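## Task

Scene 1: Get exactly one small part (block, cylinder or plug) into every pocket of the turntable's trays. Parts may be released just above a chute's rim in the lid and dropped in. Pressing the green button rotates the turntable a quarter turn counter-clockwise (viewed from above); 3.9 s after the press a pocket moves past beneath each chute, only briefly. A press registers only when the turntable is stationary (its lid-edge strips light white while rotating) and only when the button is held down briefly; release it before pressing again. Only 5 quarter turns are available from the button. The turntable must be stationary at the finish. Arm bases (metres) and facing (degrees counter-clockwise from +x): arm1 x=+0.63 y=+0.13 z=+0.81 facing -136; arm2 x=+0.05 y=+0.63 z=+0.80 facing -52; arm3 x=-0.63 y=+0.08 z=+0.76 facing +50; arm4 x=+0.09 y=-0.63 z=+0.78 facing +134. Finish with all grippers open and arms withdrawn; anything held in place only by a robot does not count.

## Robot and tools

SETUP. Four identical i2rt Big YAM arms (arm1, arm2, arm3, arm4) stand around a turntable. Each has six revolute joints, a two-finger gripper and a wrist camera (arm1_cam_wrist etc.). Two fixed room cameras exist: cam_corner and cam_top. All coordinates share one scene frame with its origin on the floor and +z up. The hand point is midway between the fingertips; the hand's z axis runs along the fingers and the fingers close along its y axis. With joints 1 and 6 at 0 and the hand level and pointing forward, the wrist camera sits above the hand looking at the fingertips. Reach is about 1.0 m from the joint-1 axis. Joints move at different speeds, so the path between two postures may swing wide.

execute_actions. Argument "actions" is a list holding one action or none (empty list = just report state and images). The action is an object keyed by arm name; each arm entry has one key "joints", an object of absolute joint targets (not offsets), each named separately: joint1_rad, joint2_rad, joint3_rad, joint4_rad, joint5_rad, joint6_rad in radians, and gripper_m in metres (fingertip gap). Ranges and done-tolerances: joint1_rad -2.879 to 2.879 ±0.045 (base yaw, positive counter-clockwise from above, 0 = along the foot's facing); joint2_rad 0 to 3.141 ±0.14 (shoulder, 0 = upper arm pointing back roughly level, positive lifts then swings forward); joint3_rad 0 to 3.019 ±0.09 (elbow, 0 = folded, positive opens); joint4_rad -1.692 to 1.57 ±0.055 (hand pitch, positive tips fingers up); joint5_rad -1.57 to 1.57 ±0.03 (sideways, positive to the arm's right); joint6_rad -2.094 to 2.094 ±0.035 (roll, positive clockwise viewed from behind the hand); gripper_m 0 to 0.093 ±0.003 (grip force roughly 50 to 62 N per pad, lower on some). All listed motions begin together and may finish at different times; one action lasts at most 15 s. Omitted joints or arms keep their old targets and may still be pushing. Unknown keys or out-of-range values cause the whole call to be rejected with no motion. Optional "cameras": list of camera names or "all" (omitted/null = all, [] = none); images come back in the order given by the "pictures" line, taken at the end of the call.

wait: "seconds" 0 to 10; commands nothing new, the scene keeps running, returns state and images. zoom_image: "camera" plus "region" [x0, y0, x1, y1] in pixels of that camera's latest full image, origin top-left, at most 504 by 504. finished_scene: "scene" (1 or 2) ends that scene irreversibly after the robots hold the last command, reports success, and starts the next scene with its task. Replying with no tool call ends all remaining scenes. After resuming from a summary, first send an empty execute_actions to learn the current scene and task.

RESULT LINES. joint_positions gives current angles. joint_status tells how each commanded motion ended: reached; "off_target" (stopped short, may keep pushing); "contact_stop" or "time_out" (target dropped, joint holds where it stopped, though a timed-out joint may keep a target no more than 0.375, 0.375, 0.113, 0.225, 0.075, 0.3 rad away for joints 1 to 6 and continue on its own if the way clears; sending its reported position eases the push); "not_followed" with "joint command not followed" and a "cause:" line means the self/inter-arm collision check withheld those arm targets (the gripper part still runs, and the arm may retry them on later actions until given passable targets). on_its_own lists what the call did not command; "held at" there is the held target, not the actual position. A loaded joint that times out may sink. Tiny target changes may not move a joint. "limit_stop_at_motor_heat" follows a heat stop: resend the target; the gap alone says nothing about contact.

HAZARDS. The arms keep pushing after contact and can push hard. A hard squeeze between two robots fails the run, and a hard hit can; the collision check may act late and ignores fingers, gripper housings and wrist cameras. Object contact does not count. Arms do not wait for each other. Sustained loading heats motors, even during your thinking: MOTOR HOT appears from 85 °C; at 100 °C an OVER-TEMPERATURE FAULT drops that arm until cooled. Heat partly carries into scene 2. The simulation runs while you compose replies, with robots holding the last command. Avoid dropping or slipping parts outside chutes, slamming, hard pushes, and knocking anything out of the work area, which fails the task. Loose objects may occasionally get nudged. Time button presses: press only when the lid strips are not white, hold briefly, release, then drop parts so they arrive as a pocket passes under a chute. At the end, open grippers and move arms clear with the turntable still.

Each tool is called after ">>>" as name([rows], argument=value, ...), one row to a line, values as JSON.

## Session

I'll start by looking at the scene.

>>> execute_actions(actions=[])

Scene clock: 0.00 s.
Motor temperatures (°C, as the motors report them): arm1=[22 22 23 23 21 23] | arm2=[23 25 23 24 24 21] | arm3=[22 24 24 25 23 24] | arm4=[22 23 24 23 23 22]
arm1.joint_positions: joint1_rad=-0.298 joint2_rad=+0.437 joint3_rad=+1.468 joint4_rad=-1.519 joint5_rad=+0.011 joint6_rad=-0.004 gripper_m=+0.094
arm1.joint_status: not commanded
arm1.hand: x=+0.5202 y=+0.0663 z=+1.3697 quat_wxyz=(-0.108, -0.835, -0.204, +0.500) (m; scene frame)
arm2.joint_positions: joint1_rad=+0.852 joint2_rad=+0.453 joint3_rad=+1.471 joint4_rad=-1.525 joint5_rad=+0.009 joint6_rad=-0.016 gripper_m=+0.094
arm2.joint_status: not commanded
arm2.hand: x=+0.1844 y=+0.6192 z=+1.3593 quat_wxyz=(-0.503, -0.018, -0.864, +0.019) (m; scene frame)
arm3.joint_positions: joint1_rad=-0.603 joint2_rad=+0.446 joint3_rad=+1.476 joint4_rad=-1.524 joint5_rad=-0.008 joint6_rad=-0.010 gripper_m=+0.095
arm3.joint_status: not commanded
arm3.hand: x=-0.5183 y=+0.1162 z=+1.3319 quat_wxyz=(-0.513, +0.123, -0.847, -0.071) (m; scene frame)
arm4.joint_positions: joint1_rad=-0.430 joint2_rad=+0.426 joint3_rad=+1.477 joint4_rad=-1.528 joint5_rad=+0.005 joint6_rad=+0.011 gripper_m=+0.094
arm4.joint_status: not commanded
arm4.hand: x=+0.0549 y=-0.5245 z=+1.3447 quat_wxyz=(-0.302, +0.691, -0.500, -0.426) (m; scene frame)
pictures: arm1_cam_wrist, arm2_cam_wrist, arm3_cam_wrist, arm4_cam_wrist, cam_corner, cam_top
Images, in order (width x height): arm1_cam_wrist 616x616, arm2_cam_wrist 616x616, arm3_cam_wrist 616x616, arm4_cam_wrist 616x616, cam_corner 672x504, cam_top 672x504.

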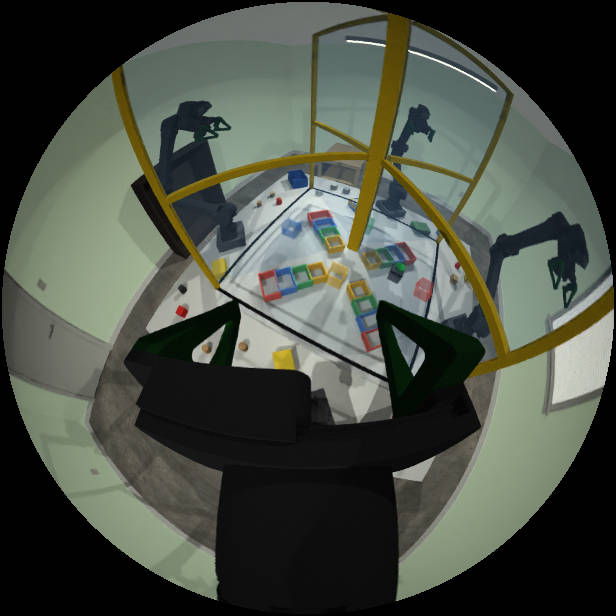

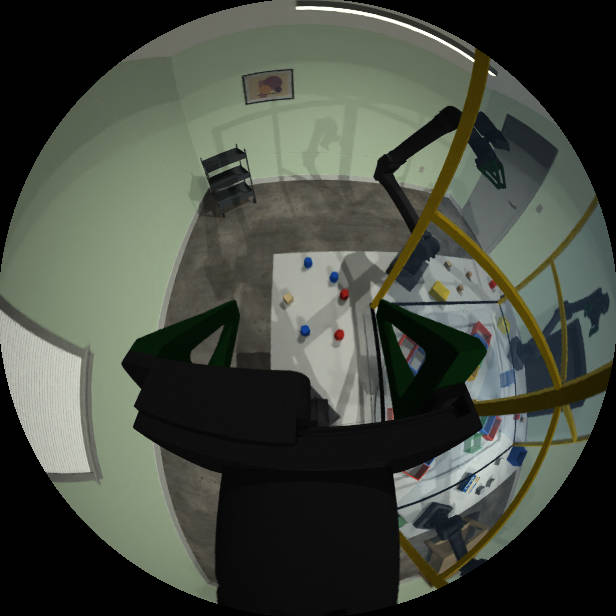

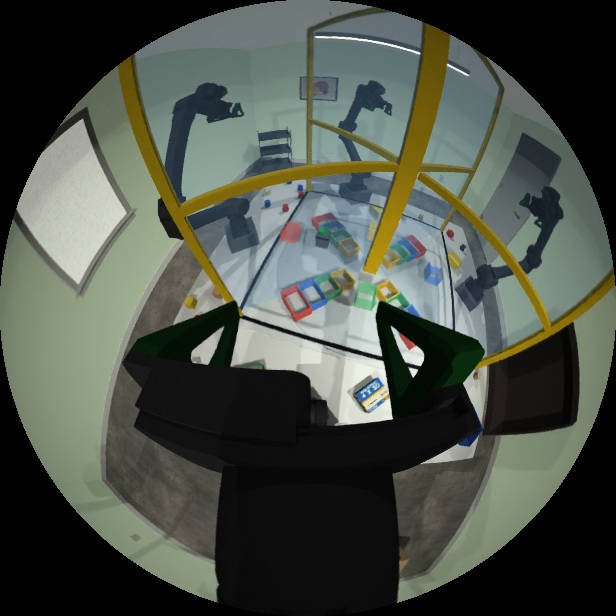

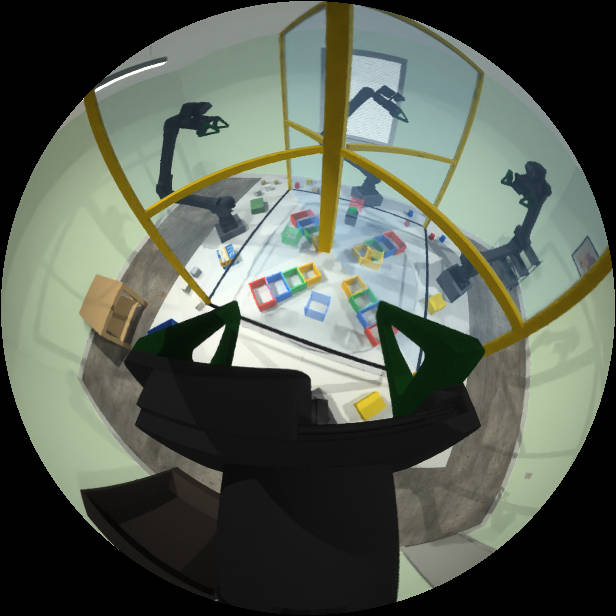

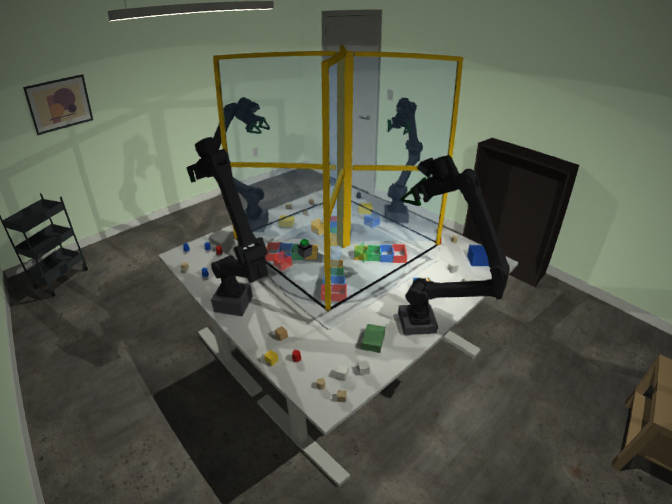

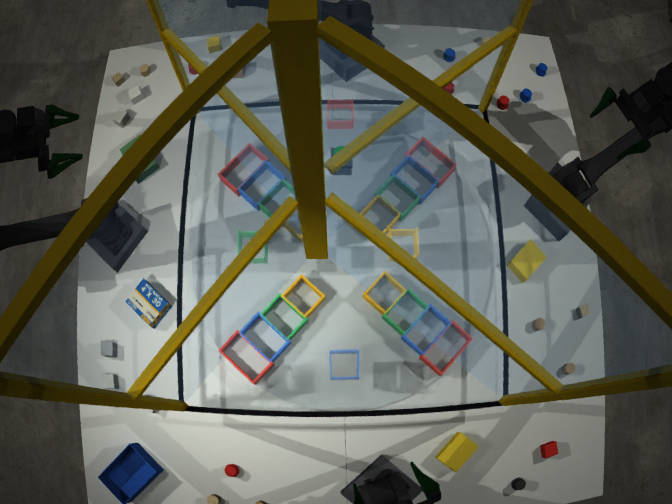

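>>> zoom_image(camera="cam_top", region=[168, 84, 520, 420])

>>> zoom_image(camera="cam_corner", region=[150, 170, 530, 440])

>>> zoom_image(camera="cam_top", region=[60, 0, 360, 260])

>>> zoom_image(camera="cam_top", region=[340, 0, 640, 260])

>>> zoom_image(camera="cam_top", region=[60, 244, 360, 504])

>>> zoom_image(camera="cam_top", region=[340, 244, 640, 504])

Region (168, 84, 520, 420) of cam_top's 672x504 image, scaled by 1.432, with more detail than that image has; it fills the top 481 rows of this view, and the rest is white.

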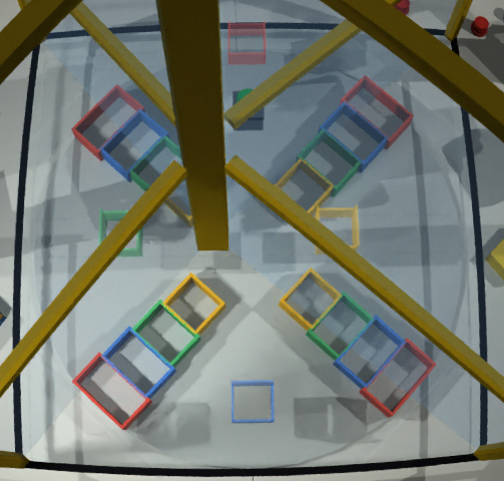

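Region (150, 170, 530, 440) of cam_corner's 672x504 image, scaled by 1.326, with more detail than that image has; it fills the top 358 rows of this view, and the rest is white.

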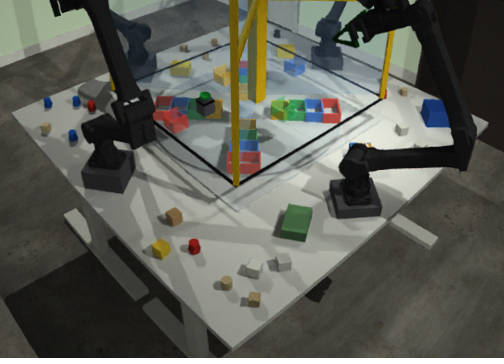

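Region (60, 0, 360, 260) of cam_top's 672x504 image, scaled by 1.680, with more detail than that image has; it fills the top 437 rows of this view, and the rest is white.

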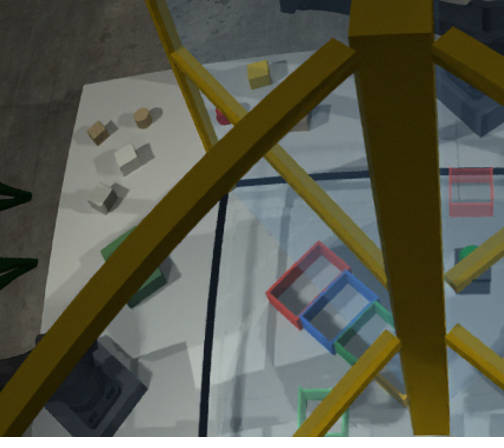

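Region (340, 0, 640, 260) of cam_top's 672x504 image, scaled by 1.680, with more detail than that image has; it fills the top 437 rows of this view, and the rest is white.

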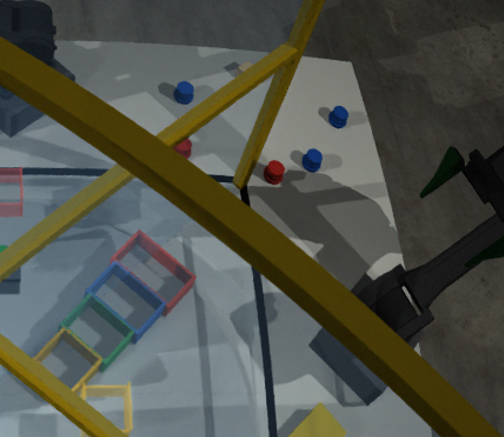

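Region (60, 244, 360, 504) of cam_top's 672x504 image, scaled by 1.680, with more detail than that image has; it fills the top 437 rows of this view, and the rest is white.

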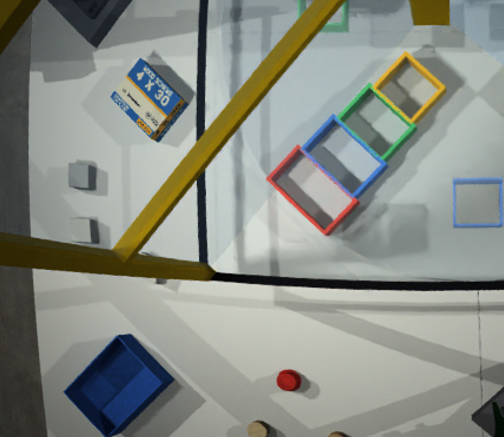

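Region (340, 244, 640, 504) of cam_top's 672x504 image, scaled by 1.680, with more detail than that image has; it fills the top 437 rows of this view, and the rest is white.

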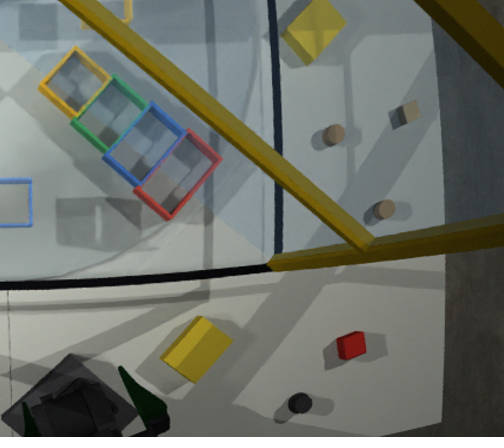

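>>> execute_actions([
  {"arm1": {"joints": {"joint4_rad": -0.9}}, "arm2": {"joints": {"joint1_rad": 0.35}}, "arm3": {"joints": {"joint3_rad": 1.0}}, "arm4": {"joints": {"joint2_rad": 0.9}}},
], cameras=["cam_corner", "cam_top"])

Scene clock: 39.57 s.
Motor temperatures (°C, as the motors report them): arm1=[22 23 26 23 21 23] | arm2=[23 26 26 24 24 21] | arm3=[22 24 28 25 23 24] | arm4=[22 23 27 23 23 22]
arm1.joint_positions: joint1_rad=-0.298 joint2_rad=+0.437 joint3_rad=+1.468 joint4_rad=-0.915 joint5_rad=+0.011 joint6_rad=-0.004 gripper_m=+0.094
arm1.joint_status: all done
arm1.hand: x=+0.4957 y=+0.0516 z=+1.5132 quat_wxyz=(-0.165, -0.649, -0.159, +0.725) (m; scene frame)
arm2.joint_positions: joint1_rad=+0.355 joint2_rad=+0.453 joint3_rad=+1.471 joint4_rad=-1.525 joint5_rad=+0.009 joint6_rad=-0.016 gripper_m=+0.094
arm2.joint_status: all done
arm2.hand: x=+0.1652 y=+0.5601 z=+1.3592 quat_wxyz=(-0.482, -0.229, -0.833, +0.144) (m; scene frame)
arm3.joint_positions: joint1_rad=-0.603 joint2_rad=+0.453 joint3_rad=+1.001 joint4_rad=-1.524 joint5_rad=-0.008 joint6_rad=-0.010 gripper_m=+0.095
arm3.joint_status: all done
arm3.hand: x=-0.4658 y=+0.1306 z=+1.1192 quat_wxyz=(-0.295, +0.136, -0.945, -0.042) (m; scene frame)
arm4.joint_positions: joint1_rad=-0.430 joint2_rad=+0.901 joint3_rad=+1.471 joint4_rad=-1.528 joint5_rad=+0.005 joint6_rad=+0.011 gripper_m=+0.094
arm4.joint_status: all done
arm4.hand: x=-0.0074 y=-0.3449 z=+1.2526 quat_wxyz=(-0.176, +0.772, -0.558, -0.247) (m; scene frame)
pictures: cam_corner, cam_top
Images, in order (width x height): cam_corner 672x504, cam_top 672x504.

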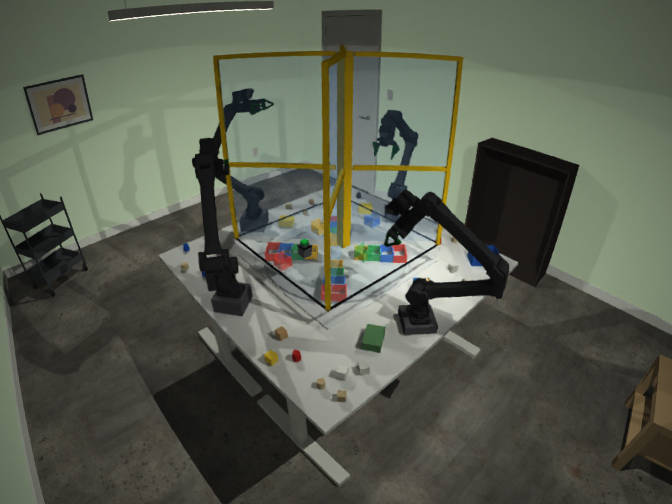

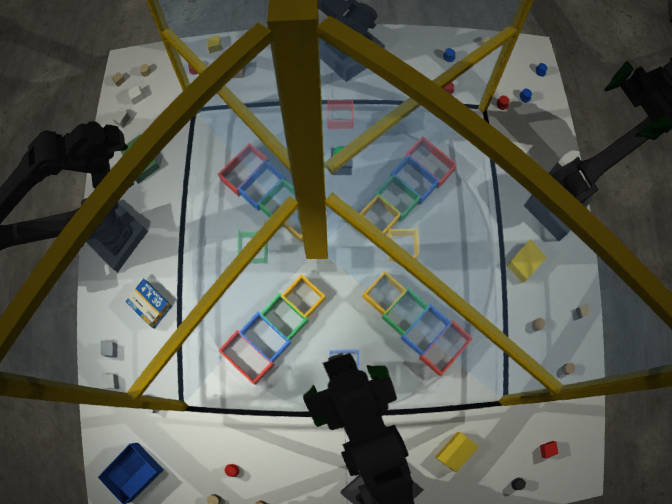

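>>> zoom_image(camera="cam_top", region=[270, 330, 450, 504])

>>> zoom_image(camera="cam_top", region=[30, 110, 200, 280])

>>> zoom_image(camera="cam_top", region=[490, 130, 630, 270])

>>> zoom_image(camera="cam_top", region=[280, 0, 440, 190])

>>> zoom_image(camera="cam_corner", region=[230, 200, 420, 320])

Region (270, 330, 450, 504) of cam_top's 672x504 image, scaled by 2.800, with more detail than that image has; it fills the top 487 rows of this view, and the rest is white.

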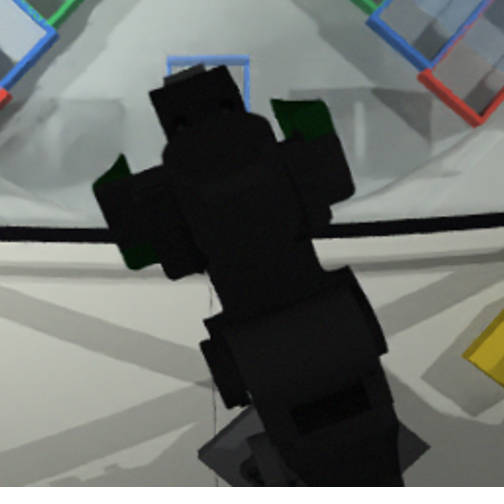

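Region (30, 110, 200, 280) of cam_top's 672x504 image, scaled by 2.965, with more detail than that image has.

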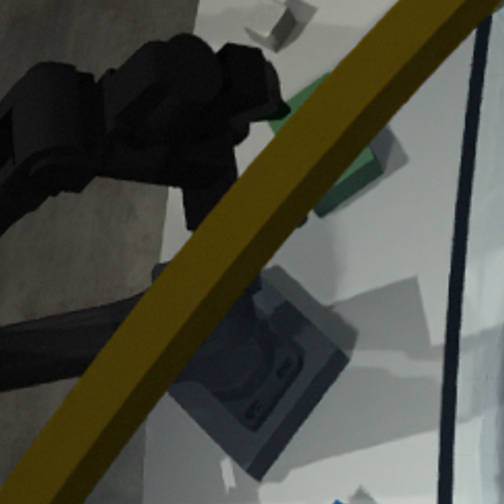

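Region (490, 130, 630, 270) of cam_top's 672x504 image, scaled by 3.600, with more detail than that image has.

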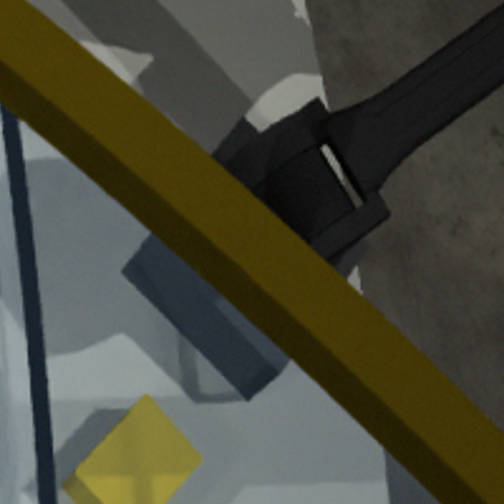

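Region (280, 0, 440, 190) of cam_top's 672x504 image, scaled by 2.653, with more detail than that image has; it fills the left 424 columns of this view, and the rest is white.

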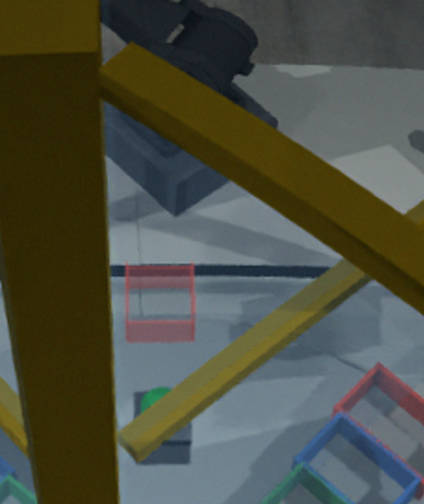

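Region (230, 200, 420, 320) of cam_corner's 672x504 image, scaled by 2.653, with more detail than that image has; it fills the top 318 rows of this view, and the rest is white.

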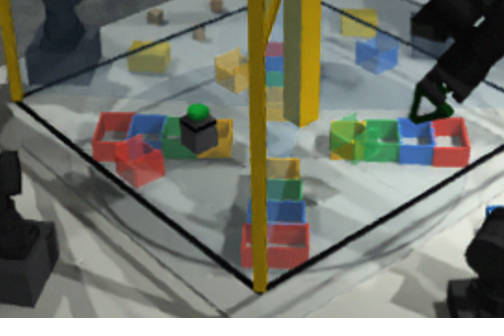

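>>> execute_actions([
  {"arm1": {"joints": {"joint1_rad": 0.535, "joint2_rad": 0.8, "joint3_rad": 0.851, "joint4_rad": -1.04, "joint5_rad": 0, "joint6_rad": 0}}, "arm2": {"joints": {"joint1_rad": 0.95, "joint2_rad": 0.7, "joint3_rad": 0.79, "joint4_rad": -1.073, "joint5_rad": 0, "joint6_rad": 0}}, "arm3": {"joints": {"joint1_rad": 0.76, "joint2_rad": 0.6, "joint3_rad": 1.022, "joint4_rad": -1.159, "joint5_rad": 0, "joint6_rad": 0}}, "arm4": {"joints": {"joint1_rad": 0.917, "joint2_rad": 0.9, "joint3_rad": 0.83, "joint4_rad": -1.135, "joint5_rad": 0, "joint6_rad": 0}}},
], cameras=[])

>>> execute_actions([
  {"arm1": {"joints": {"joint2_rad": 1.364}}, "arm2": {"joints": {"joint2_rad": 1.279}}, "arm3": {"joints": {"joint2_rad": 1.434}}, "arm4": {"joints": {"joint2_rad": 1.266}}},
])

Scene clock: 161.23 s.
Motor temperatures (°C, as the motors report them): arm1=[22 23 28 23 21 23] | arm2=[23 26 28 24 24 21] | arm3=[22 24 32 25 23 24] | arm4=[22 23 33 23 23 22]
arm1.joint_positions: joint1_rad=+0.525 joint2_rad=+0.790 joint3_rad=+0.850 joint4_rad=-1.038 joint5_rad=+0.001 joint6_rad=-0.004 gripper_m=+0.094
arm1.joint_status: all done
arm1.hand: x=+0.5414 y=-0.1858 z=+1.0676 quat_wxyz=(-0.170, -0.763, -0.580, +0.228) (m; scene frame)
arm2.joint_positions: joint1_rad=+0.947 joint2_rad=+0.713 joint3_rad=+0.787 joint4_rad=-1.096 joint5_rad=+0.002 joint6_rad=-0.013 gripper_m=+0.094
arm2.joint_status: all done
arm2.hand: x=+0.3444 y=+0.6411 z=+1.0433 quat_wxyz=(-0.267, +0.027, -0.963, -0.006) (m; scene frame)
arm3.joint_positions: joint1_rad=+0.751 joint2_rad=+0.606 joint3_rad=+1.001 joint4_rad=-1.175 joint5_rad=-0.001 joint6_rad=-0.009 gripper_m=+0.095
arm3.joint_status: all done
arm3.hand: x=-0.6498 y=+0.3586 z=+1.1408 quat_wxyz=(-0.269, +0.675, -0.629, -0.276) (m; scene frame)
arm4.joint_positions: joint1_rad=+0.915 joint2_rad=+0.908 joint3_rad=+0.816 joint4_rad=-1.148 joint5_rad=+0.000 joint6_rad=+0.006 gripper_m=+0.094
arm4.joint_status: all done
arm4.hand: x=-0.2117 y=-0.6625 z=+0.9810 quat_wxyz=(+0.008, +0.985, +0.050, -0.166) (m; scene frame)
pictures: none
No camera images: the call's "cameras" was empty. Leave "cameras" out to get every camera's image.

Scene clock: 162.70 s.
Motor temperatures (°C, as the motors report them): arm1=[22 23 28 23 21 23] | arm2=[23 26 28 24 24 21] | arm3=[22 24 32 25 23 24] | arm4=[22 23 33 23 23 22]
arm1.joint_positions: joint1_rad=+0.525 joint2_rad=+1.364 joint3_rad=+0.850 joint4_rad=-1.038 joint5_rad=+0.001 joint6_rad=-0.004 gripper_m=+0.094
arm1.joint_status: all done
arm1.hand: x=+0.5347 y=-0.2075 z=+0.8823 quat_wxyz=(+0.001, -0.796, -0.605, +0.002) (m; scene frame)
arm2.joint_positions: joint1_rad=+0.947 joint2_rad=+1.275 joint3_rad=+0.787 joint4_rad=-1.089 joint5_rad=+0.002 joint6_rad=-0.013 gripper_m=+0.094
arm2.joint_status: all done
arm2.hand: x=+0.3663 y=+0.6428 z=+0.8827 quat_wxyz=(+0.007, +0.029, -1.000, -0.001) (m; scene frame)
arm3.joint_positions: joint1_rad=+0.751 joint2_rad=+1.439 joint3_rad=+1.001 joint4_rad=-1.167 joint5_rad=-0.001 joint6_rad=-0.009 gripper_m=+0.095
arm3.joint_status: all done
arm3.hand: x=-0.6527 y=+0.4589 z=+0.8720 quat_wxyz=(+0.008, +0.730, -0.683, +0.016) (m; scene frame)
arm4.joint_positions: joint1_rad=+0.915 joint2_rad=+1.275 joint3_rad=+0.816 joint4_rad=-1.143 joint5_rad=+0.000 joint6_rad=+0.006 gripper_m=+0.094
arm4.joint_status: all done
arm4.hand: x=-0.2204 y=-0.6631 z=+0.8754 quat_wxyz=(-0.002, +0.999, +0.050, +0.014) (m; scene frame)
pictures: arm1_cam_wrist, arm2_cam_wrist, arm3_cam_wrist, arm4_cam_wrist, cam_corner, cam_top
Images, in order (width x height): arm1_cam_wrist 616x616, arm2_cam_wrist 616x616, arm3_cam_wrist 616x616, arm4_cam_wrist 616x616, cam_corner 672x504, cam_top 672x504.

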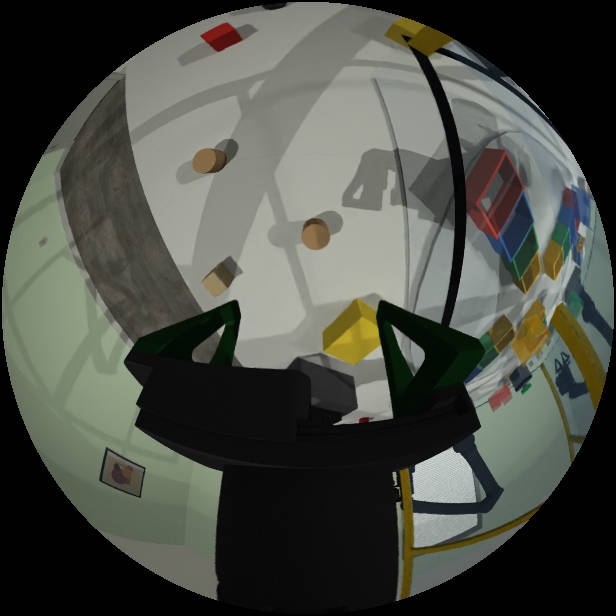

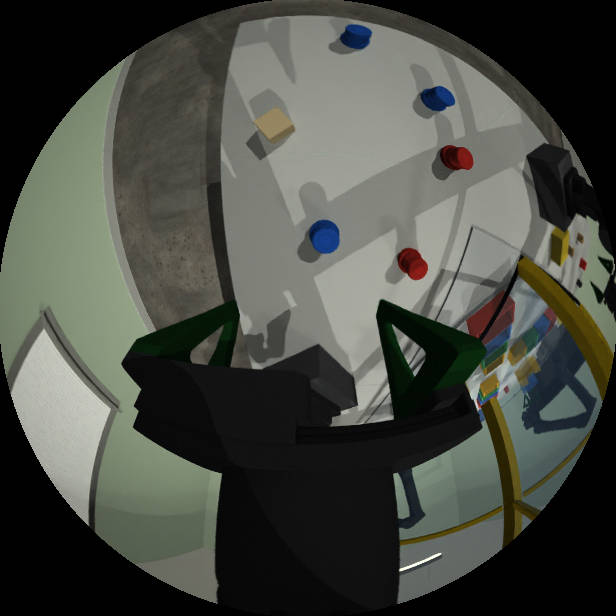

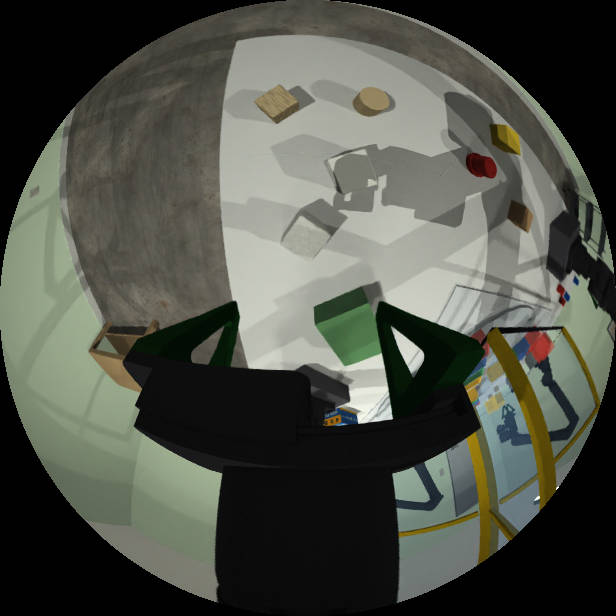

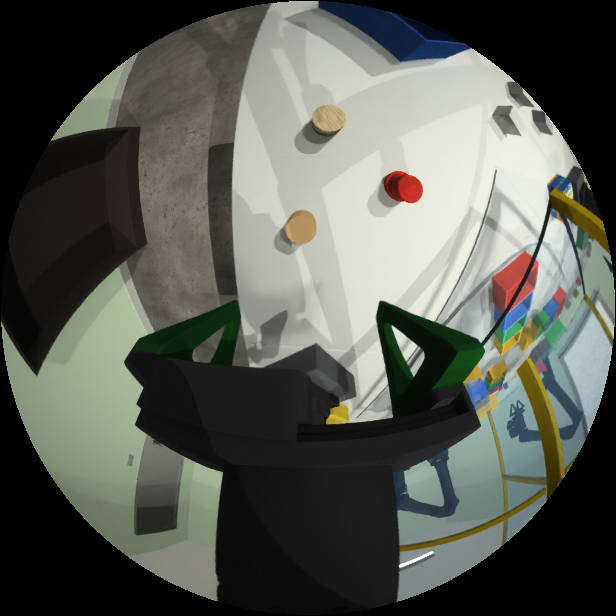

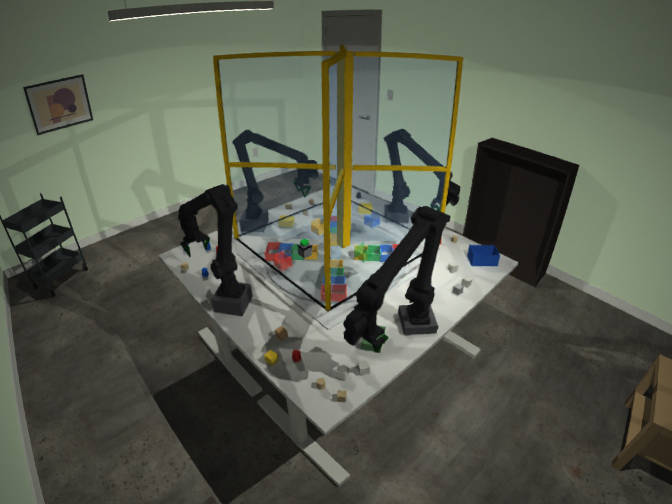

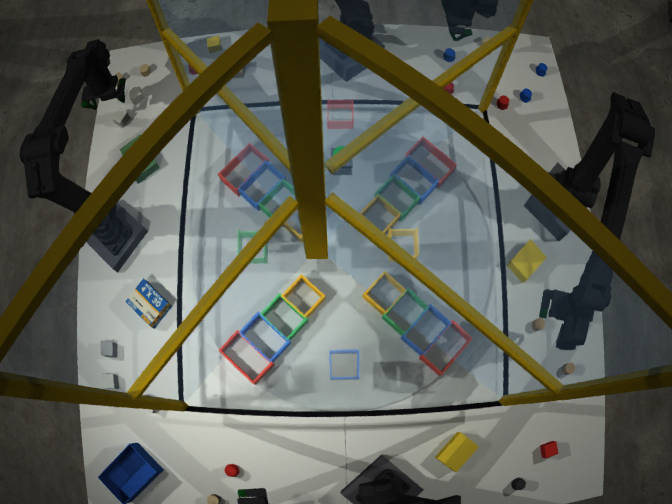

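>>> zoom_image(camera="arm2_cam_wrist", region=[456, 110, 616, 330])

>>> zoom_image(camera="arm2_cam_wrist", region=[220, 70, 480, 330])

>>> zoom_image(camera="arm3_cam_wrist", region=[200, 70, 460, 330])

>>> zoom_image(camera="arm1_cam_wrist", region=[160, 110, 400, 350])

>>> zoom_image(camera="arm4_cam_wrist", region=[210, 80, 450, 320])

Region (456, 110, 616, 330) of arm2_cam_wrist's 616x616 image, scaled by 2.291, with more detail than that image has; it fills the left 367 columns of this view, and the rest is white.

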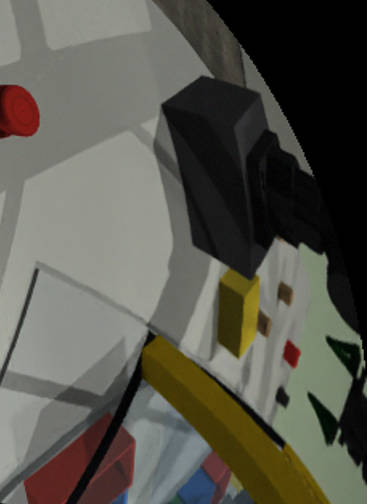

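Region (220, 70, 480, 330) of arm2_cam_wrist's 616x616 image, scaled by 1.938, with more detail than that image has.

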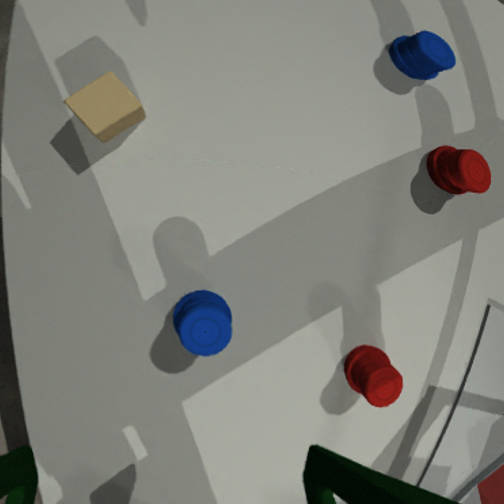

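Region (200, 70, 460, 330) of arm3_cam_wrist's 616x616 image, scaled by 1.938, with more detail than that image has.

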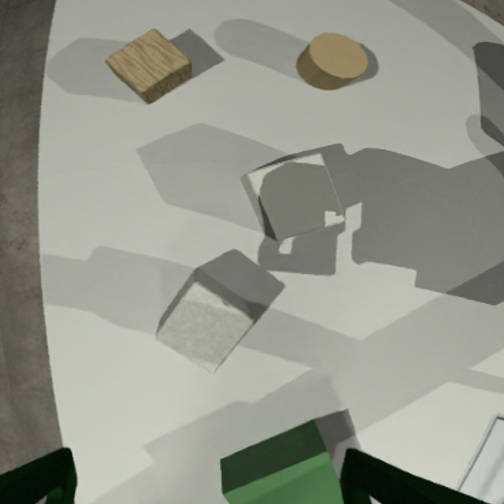

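Region (160, 110, 400, 350) of arm1_cam_wrist's 616x616 image, scaled by 2.100, with more detail than that image has.

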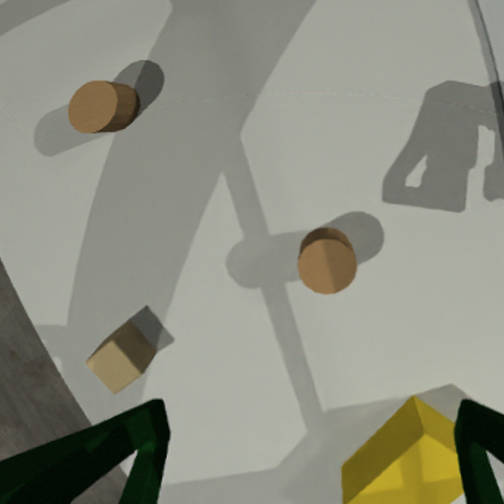

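Region (210, 80, 450, 320) of arm4_cam_wrist's 616x616 image, scaled by 2.100, with more detail than that image has.

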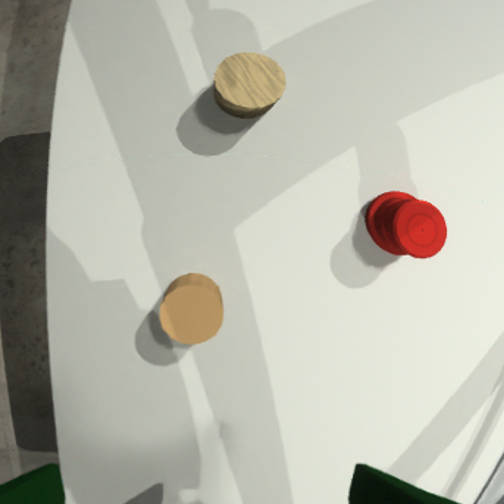

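>>> execute_actions([
  {"arm1": {"joints": {"joint1_rad": 0.49, "joint2_rad": 1.547, "joint3_rad": 0.741, "joint4_rad": -0.738}}, "arm2": {"joints": {"joint1_rad": 0.872, "joint2_rad": 1.44, "joint3_rad": 0.64, "joint4_rad": -0.748, "joint6_rad": 0.0}}, "arm3": {"joints": {"joint1_rad": 0.766, "joint2_rad": 1.538, "joint3_rad": 0.863, "joint4_rad": -0.883, "joint6_rad": 0.585}}, "arm4": {"joints": {"joint1_rad": 0.943, "joint2_rad": 1.425, "joint3_rad": 0.704, "joint4_rad": -0.828}}},
])

Scene clock: 222.20 s.
Motor temperatures (°C, as the motors report them): arm1=[22 24 29 23 21 23] | arm2=[23 26 29 24 24 21] | arm3=[22 25 34 25 23 24] | arm4=[22 23 32 23 23 22]
arm1.joint_positions: joint1_rad=+0.502 joint2_rad=+1.552 joint3_rad=+0.736 joint4_rad=-0.747 joint5_rad=+0.001 joint6_rad=-0.004 gripper_m=+0.094
arm1.joint_status: all done
arm1.hand: x=+0.5277 y=-0.2019 z=+0.7871 quat_wxyz=(+0.004, -0.803, -0.596, -0.002) (m; scene frame)
arm2.joint_positions: joint1_rad=+0.872 joint2_rad=+1.449 joint3_rad=+0.627 joint4_rad=-0.764 joint5_rad=+0.002 joint6_rad=-0.013 gripper_m=+0.094
arm2.joint_status: all done
arm2.hand: x=+0.3528 y=+0.6203 z=+0.7839 quat_wxyz=(+0.012, -0.009, -1.000, -0.001) (m; scene frame)
arm3.joint_positions: joint1_rad=+0.754 joint2_rad=+1.549 joint3_rad=+0.855 joint4_rad=-0.894 joint5_rad=-0.001 joint6_rad=+0.574 gripper_m=+0.095
arm3.joint_status: all done
arm3.hand: x=-0.6522 y=+0.4531 z=+0.7853 quat_wxyz=(-0.001, +0.504, -0.864, +0.010) (m; scene frame)
arm4.joint_positions: joint1_rad=+0.938 joint2_rad=+1.440 joint3_rad=+0.684 joint4_rad=-0.837 joint5_rad=+0.000 joint6_rad=+0.006 gripper_m=+0.094
arm4.joint_status: all done
arm4.hand: x=-0.2213 y=-0.6701 z=+0.7851 quat_wxyz=(-0.002, +0.998, +0.062, +0.009) (m; scene frame)
pictures: arm1_cam_wrist, arm2_cam_wrist, arm3_cam_wrist, arm4_cam_wrist, cam_corner, cam_top
Images, in order (width x height): arm1_cam_wrist 616x616, arm2_cam_wrist 616x616, arm3_cam_wrist 616x616, arm4_cam_wrist 616x616, cam_corner 672x504, cam_top 672x504.

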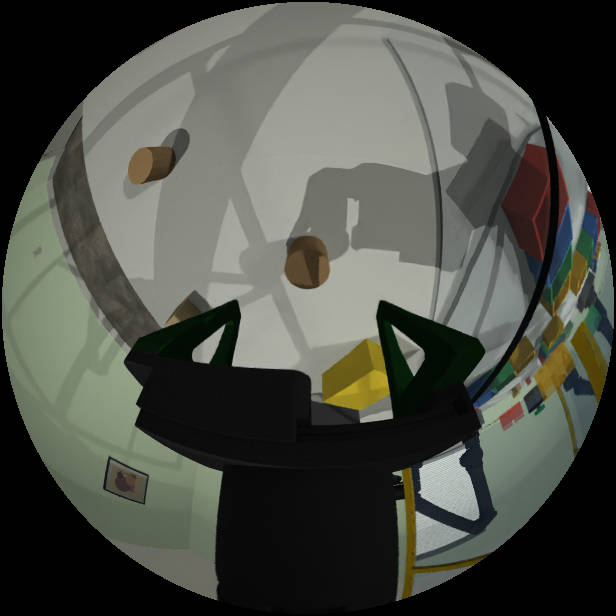

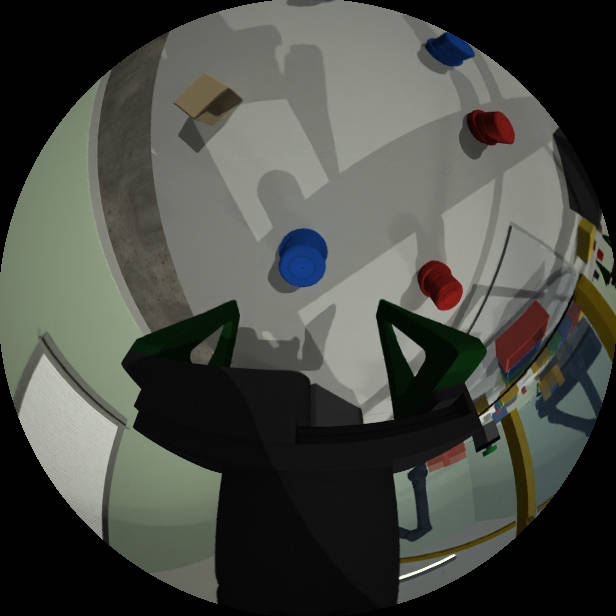

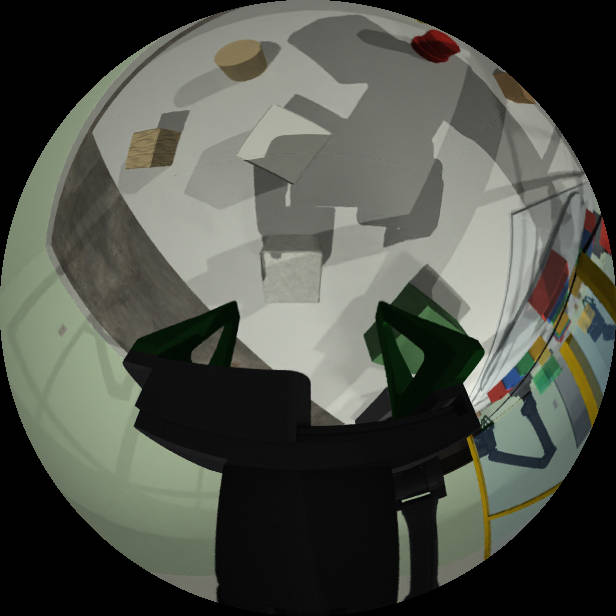

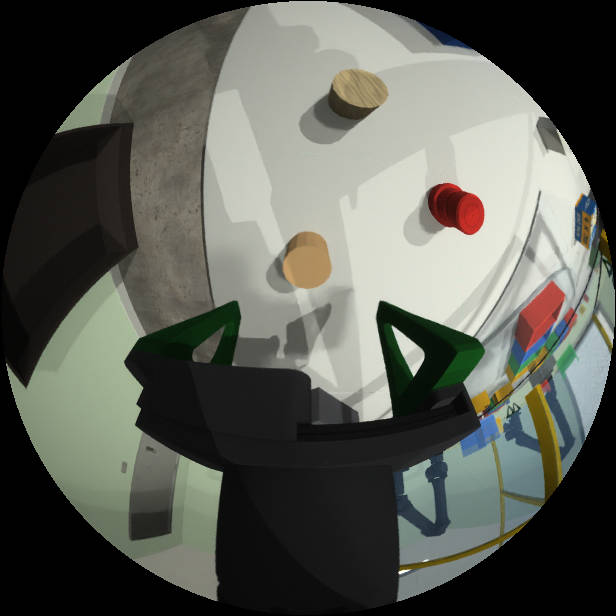

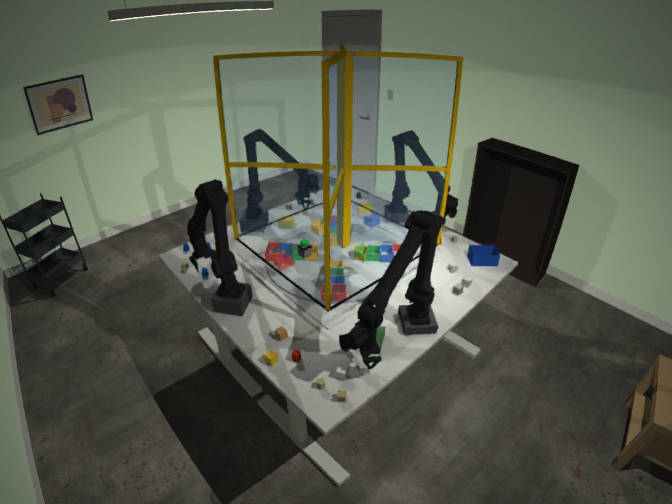

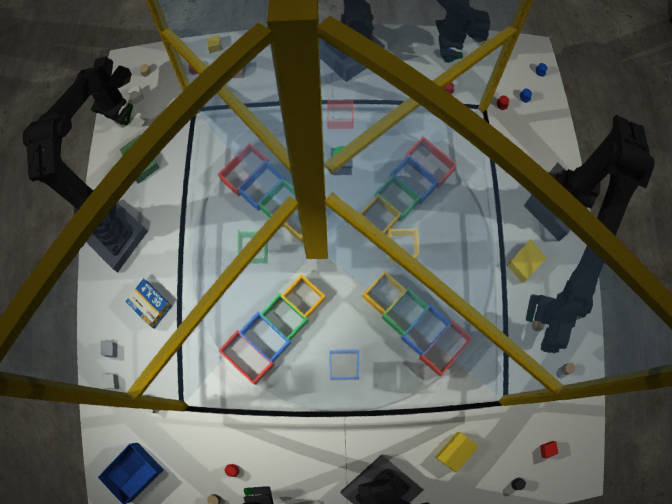

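>>> zoom_image(camera="arm1_cam_wrist", region=[224, 200, 392, 340])

>>> zoom_image(camera="arm2_cam_wrist", region=[224, 200, 392, 340])

>>> zoom_image(camera="arm3_cam_wrist", region=[224, 200, 392, 340])

>>> zoom_image(camera="arm4_cam_wrist", region=[224, 200, 392, 340])

>>> zoom_image(camera="cam_corner", region=[300, 300, 420, 410])

Region (224, 200, 392, 340) of arm1_cam_wrist's 616x616 image, scaled by 3.000, with more detail than that image has.

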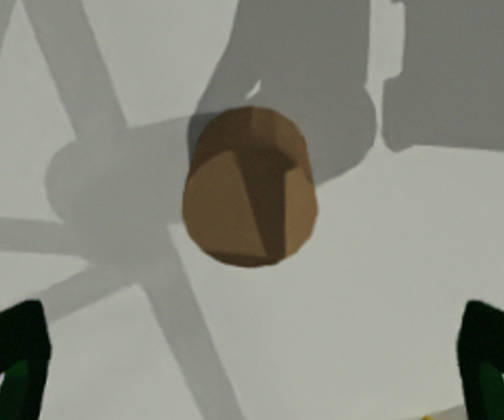

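Region (224, 200, 392, 340) of arm2_cam_wrist's 616x616 image, scaled by 3.000, with more detail than that image has.

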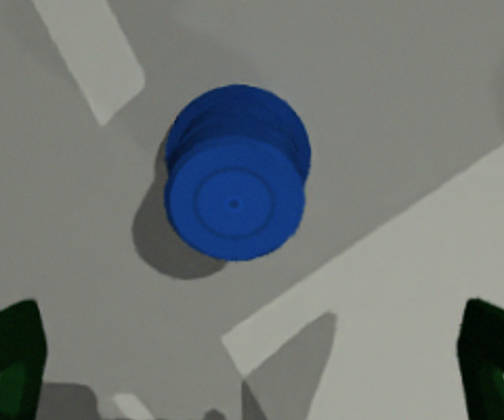

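Region (224, 200, 392, 340) of arm3_cam_wrist's 616x616 image, scaled by 3.000, with more detail than that image has.

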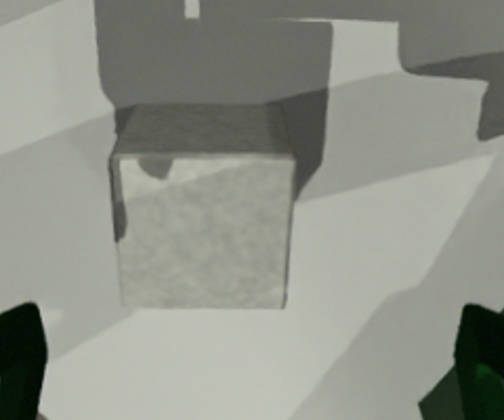

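Region (224, 200, 392, 340) of arm4_cam_wrist's 616x616 image, scaled by 3.000, with more detail than that image has.

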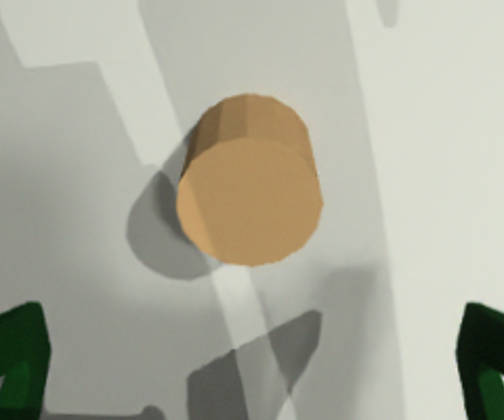

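Region (300, 300, 420, 410) of cam_corner's 672x504 image, scaled by 4.200, with more detail than that image has; it fills the top 462 rows of this view, and the rest is white.

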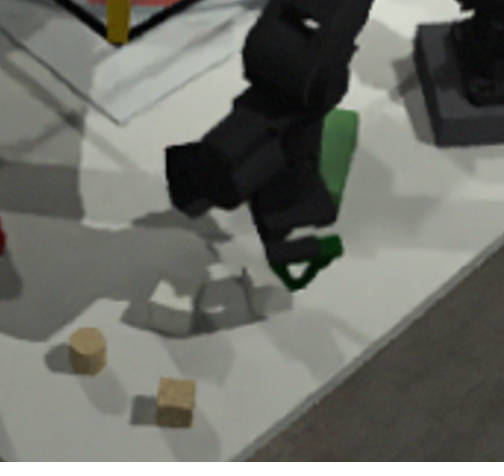

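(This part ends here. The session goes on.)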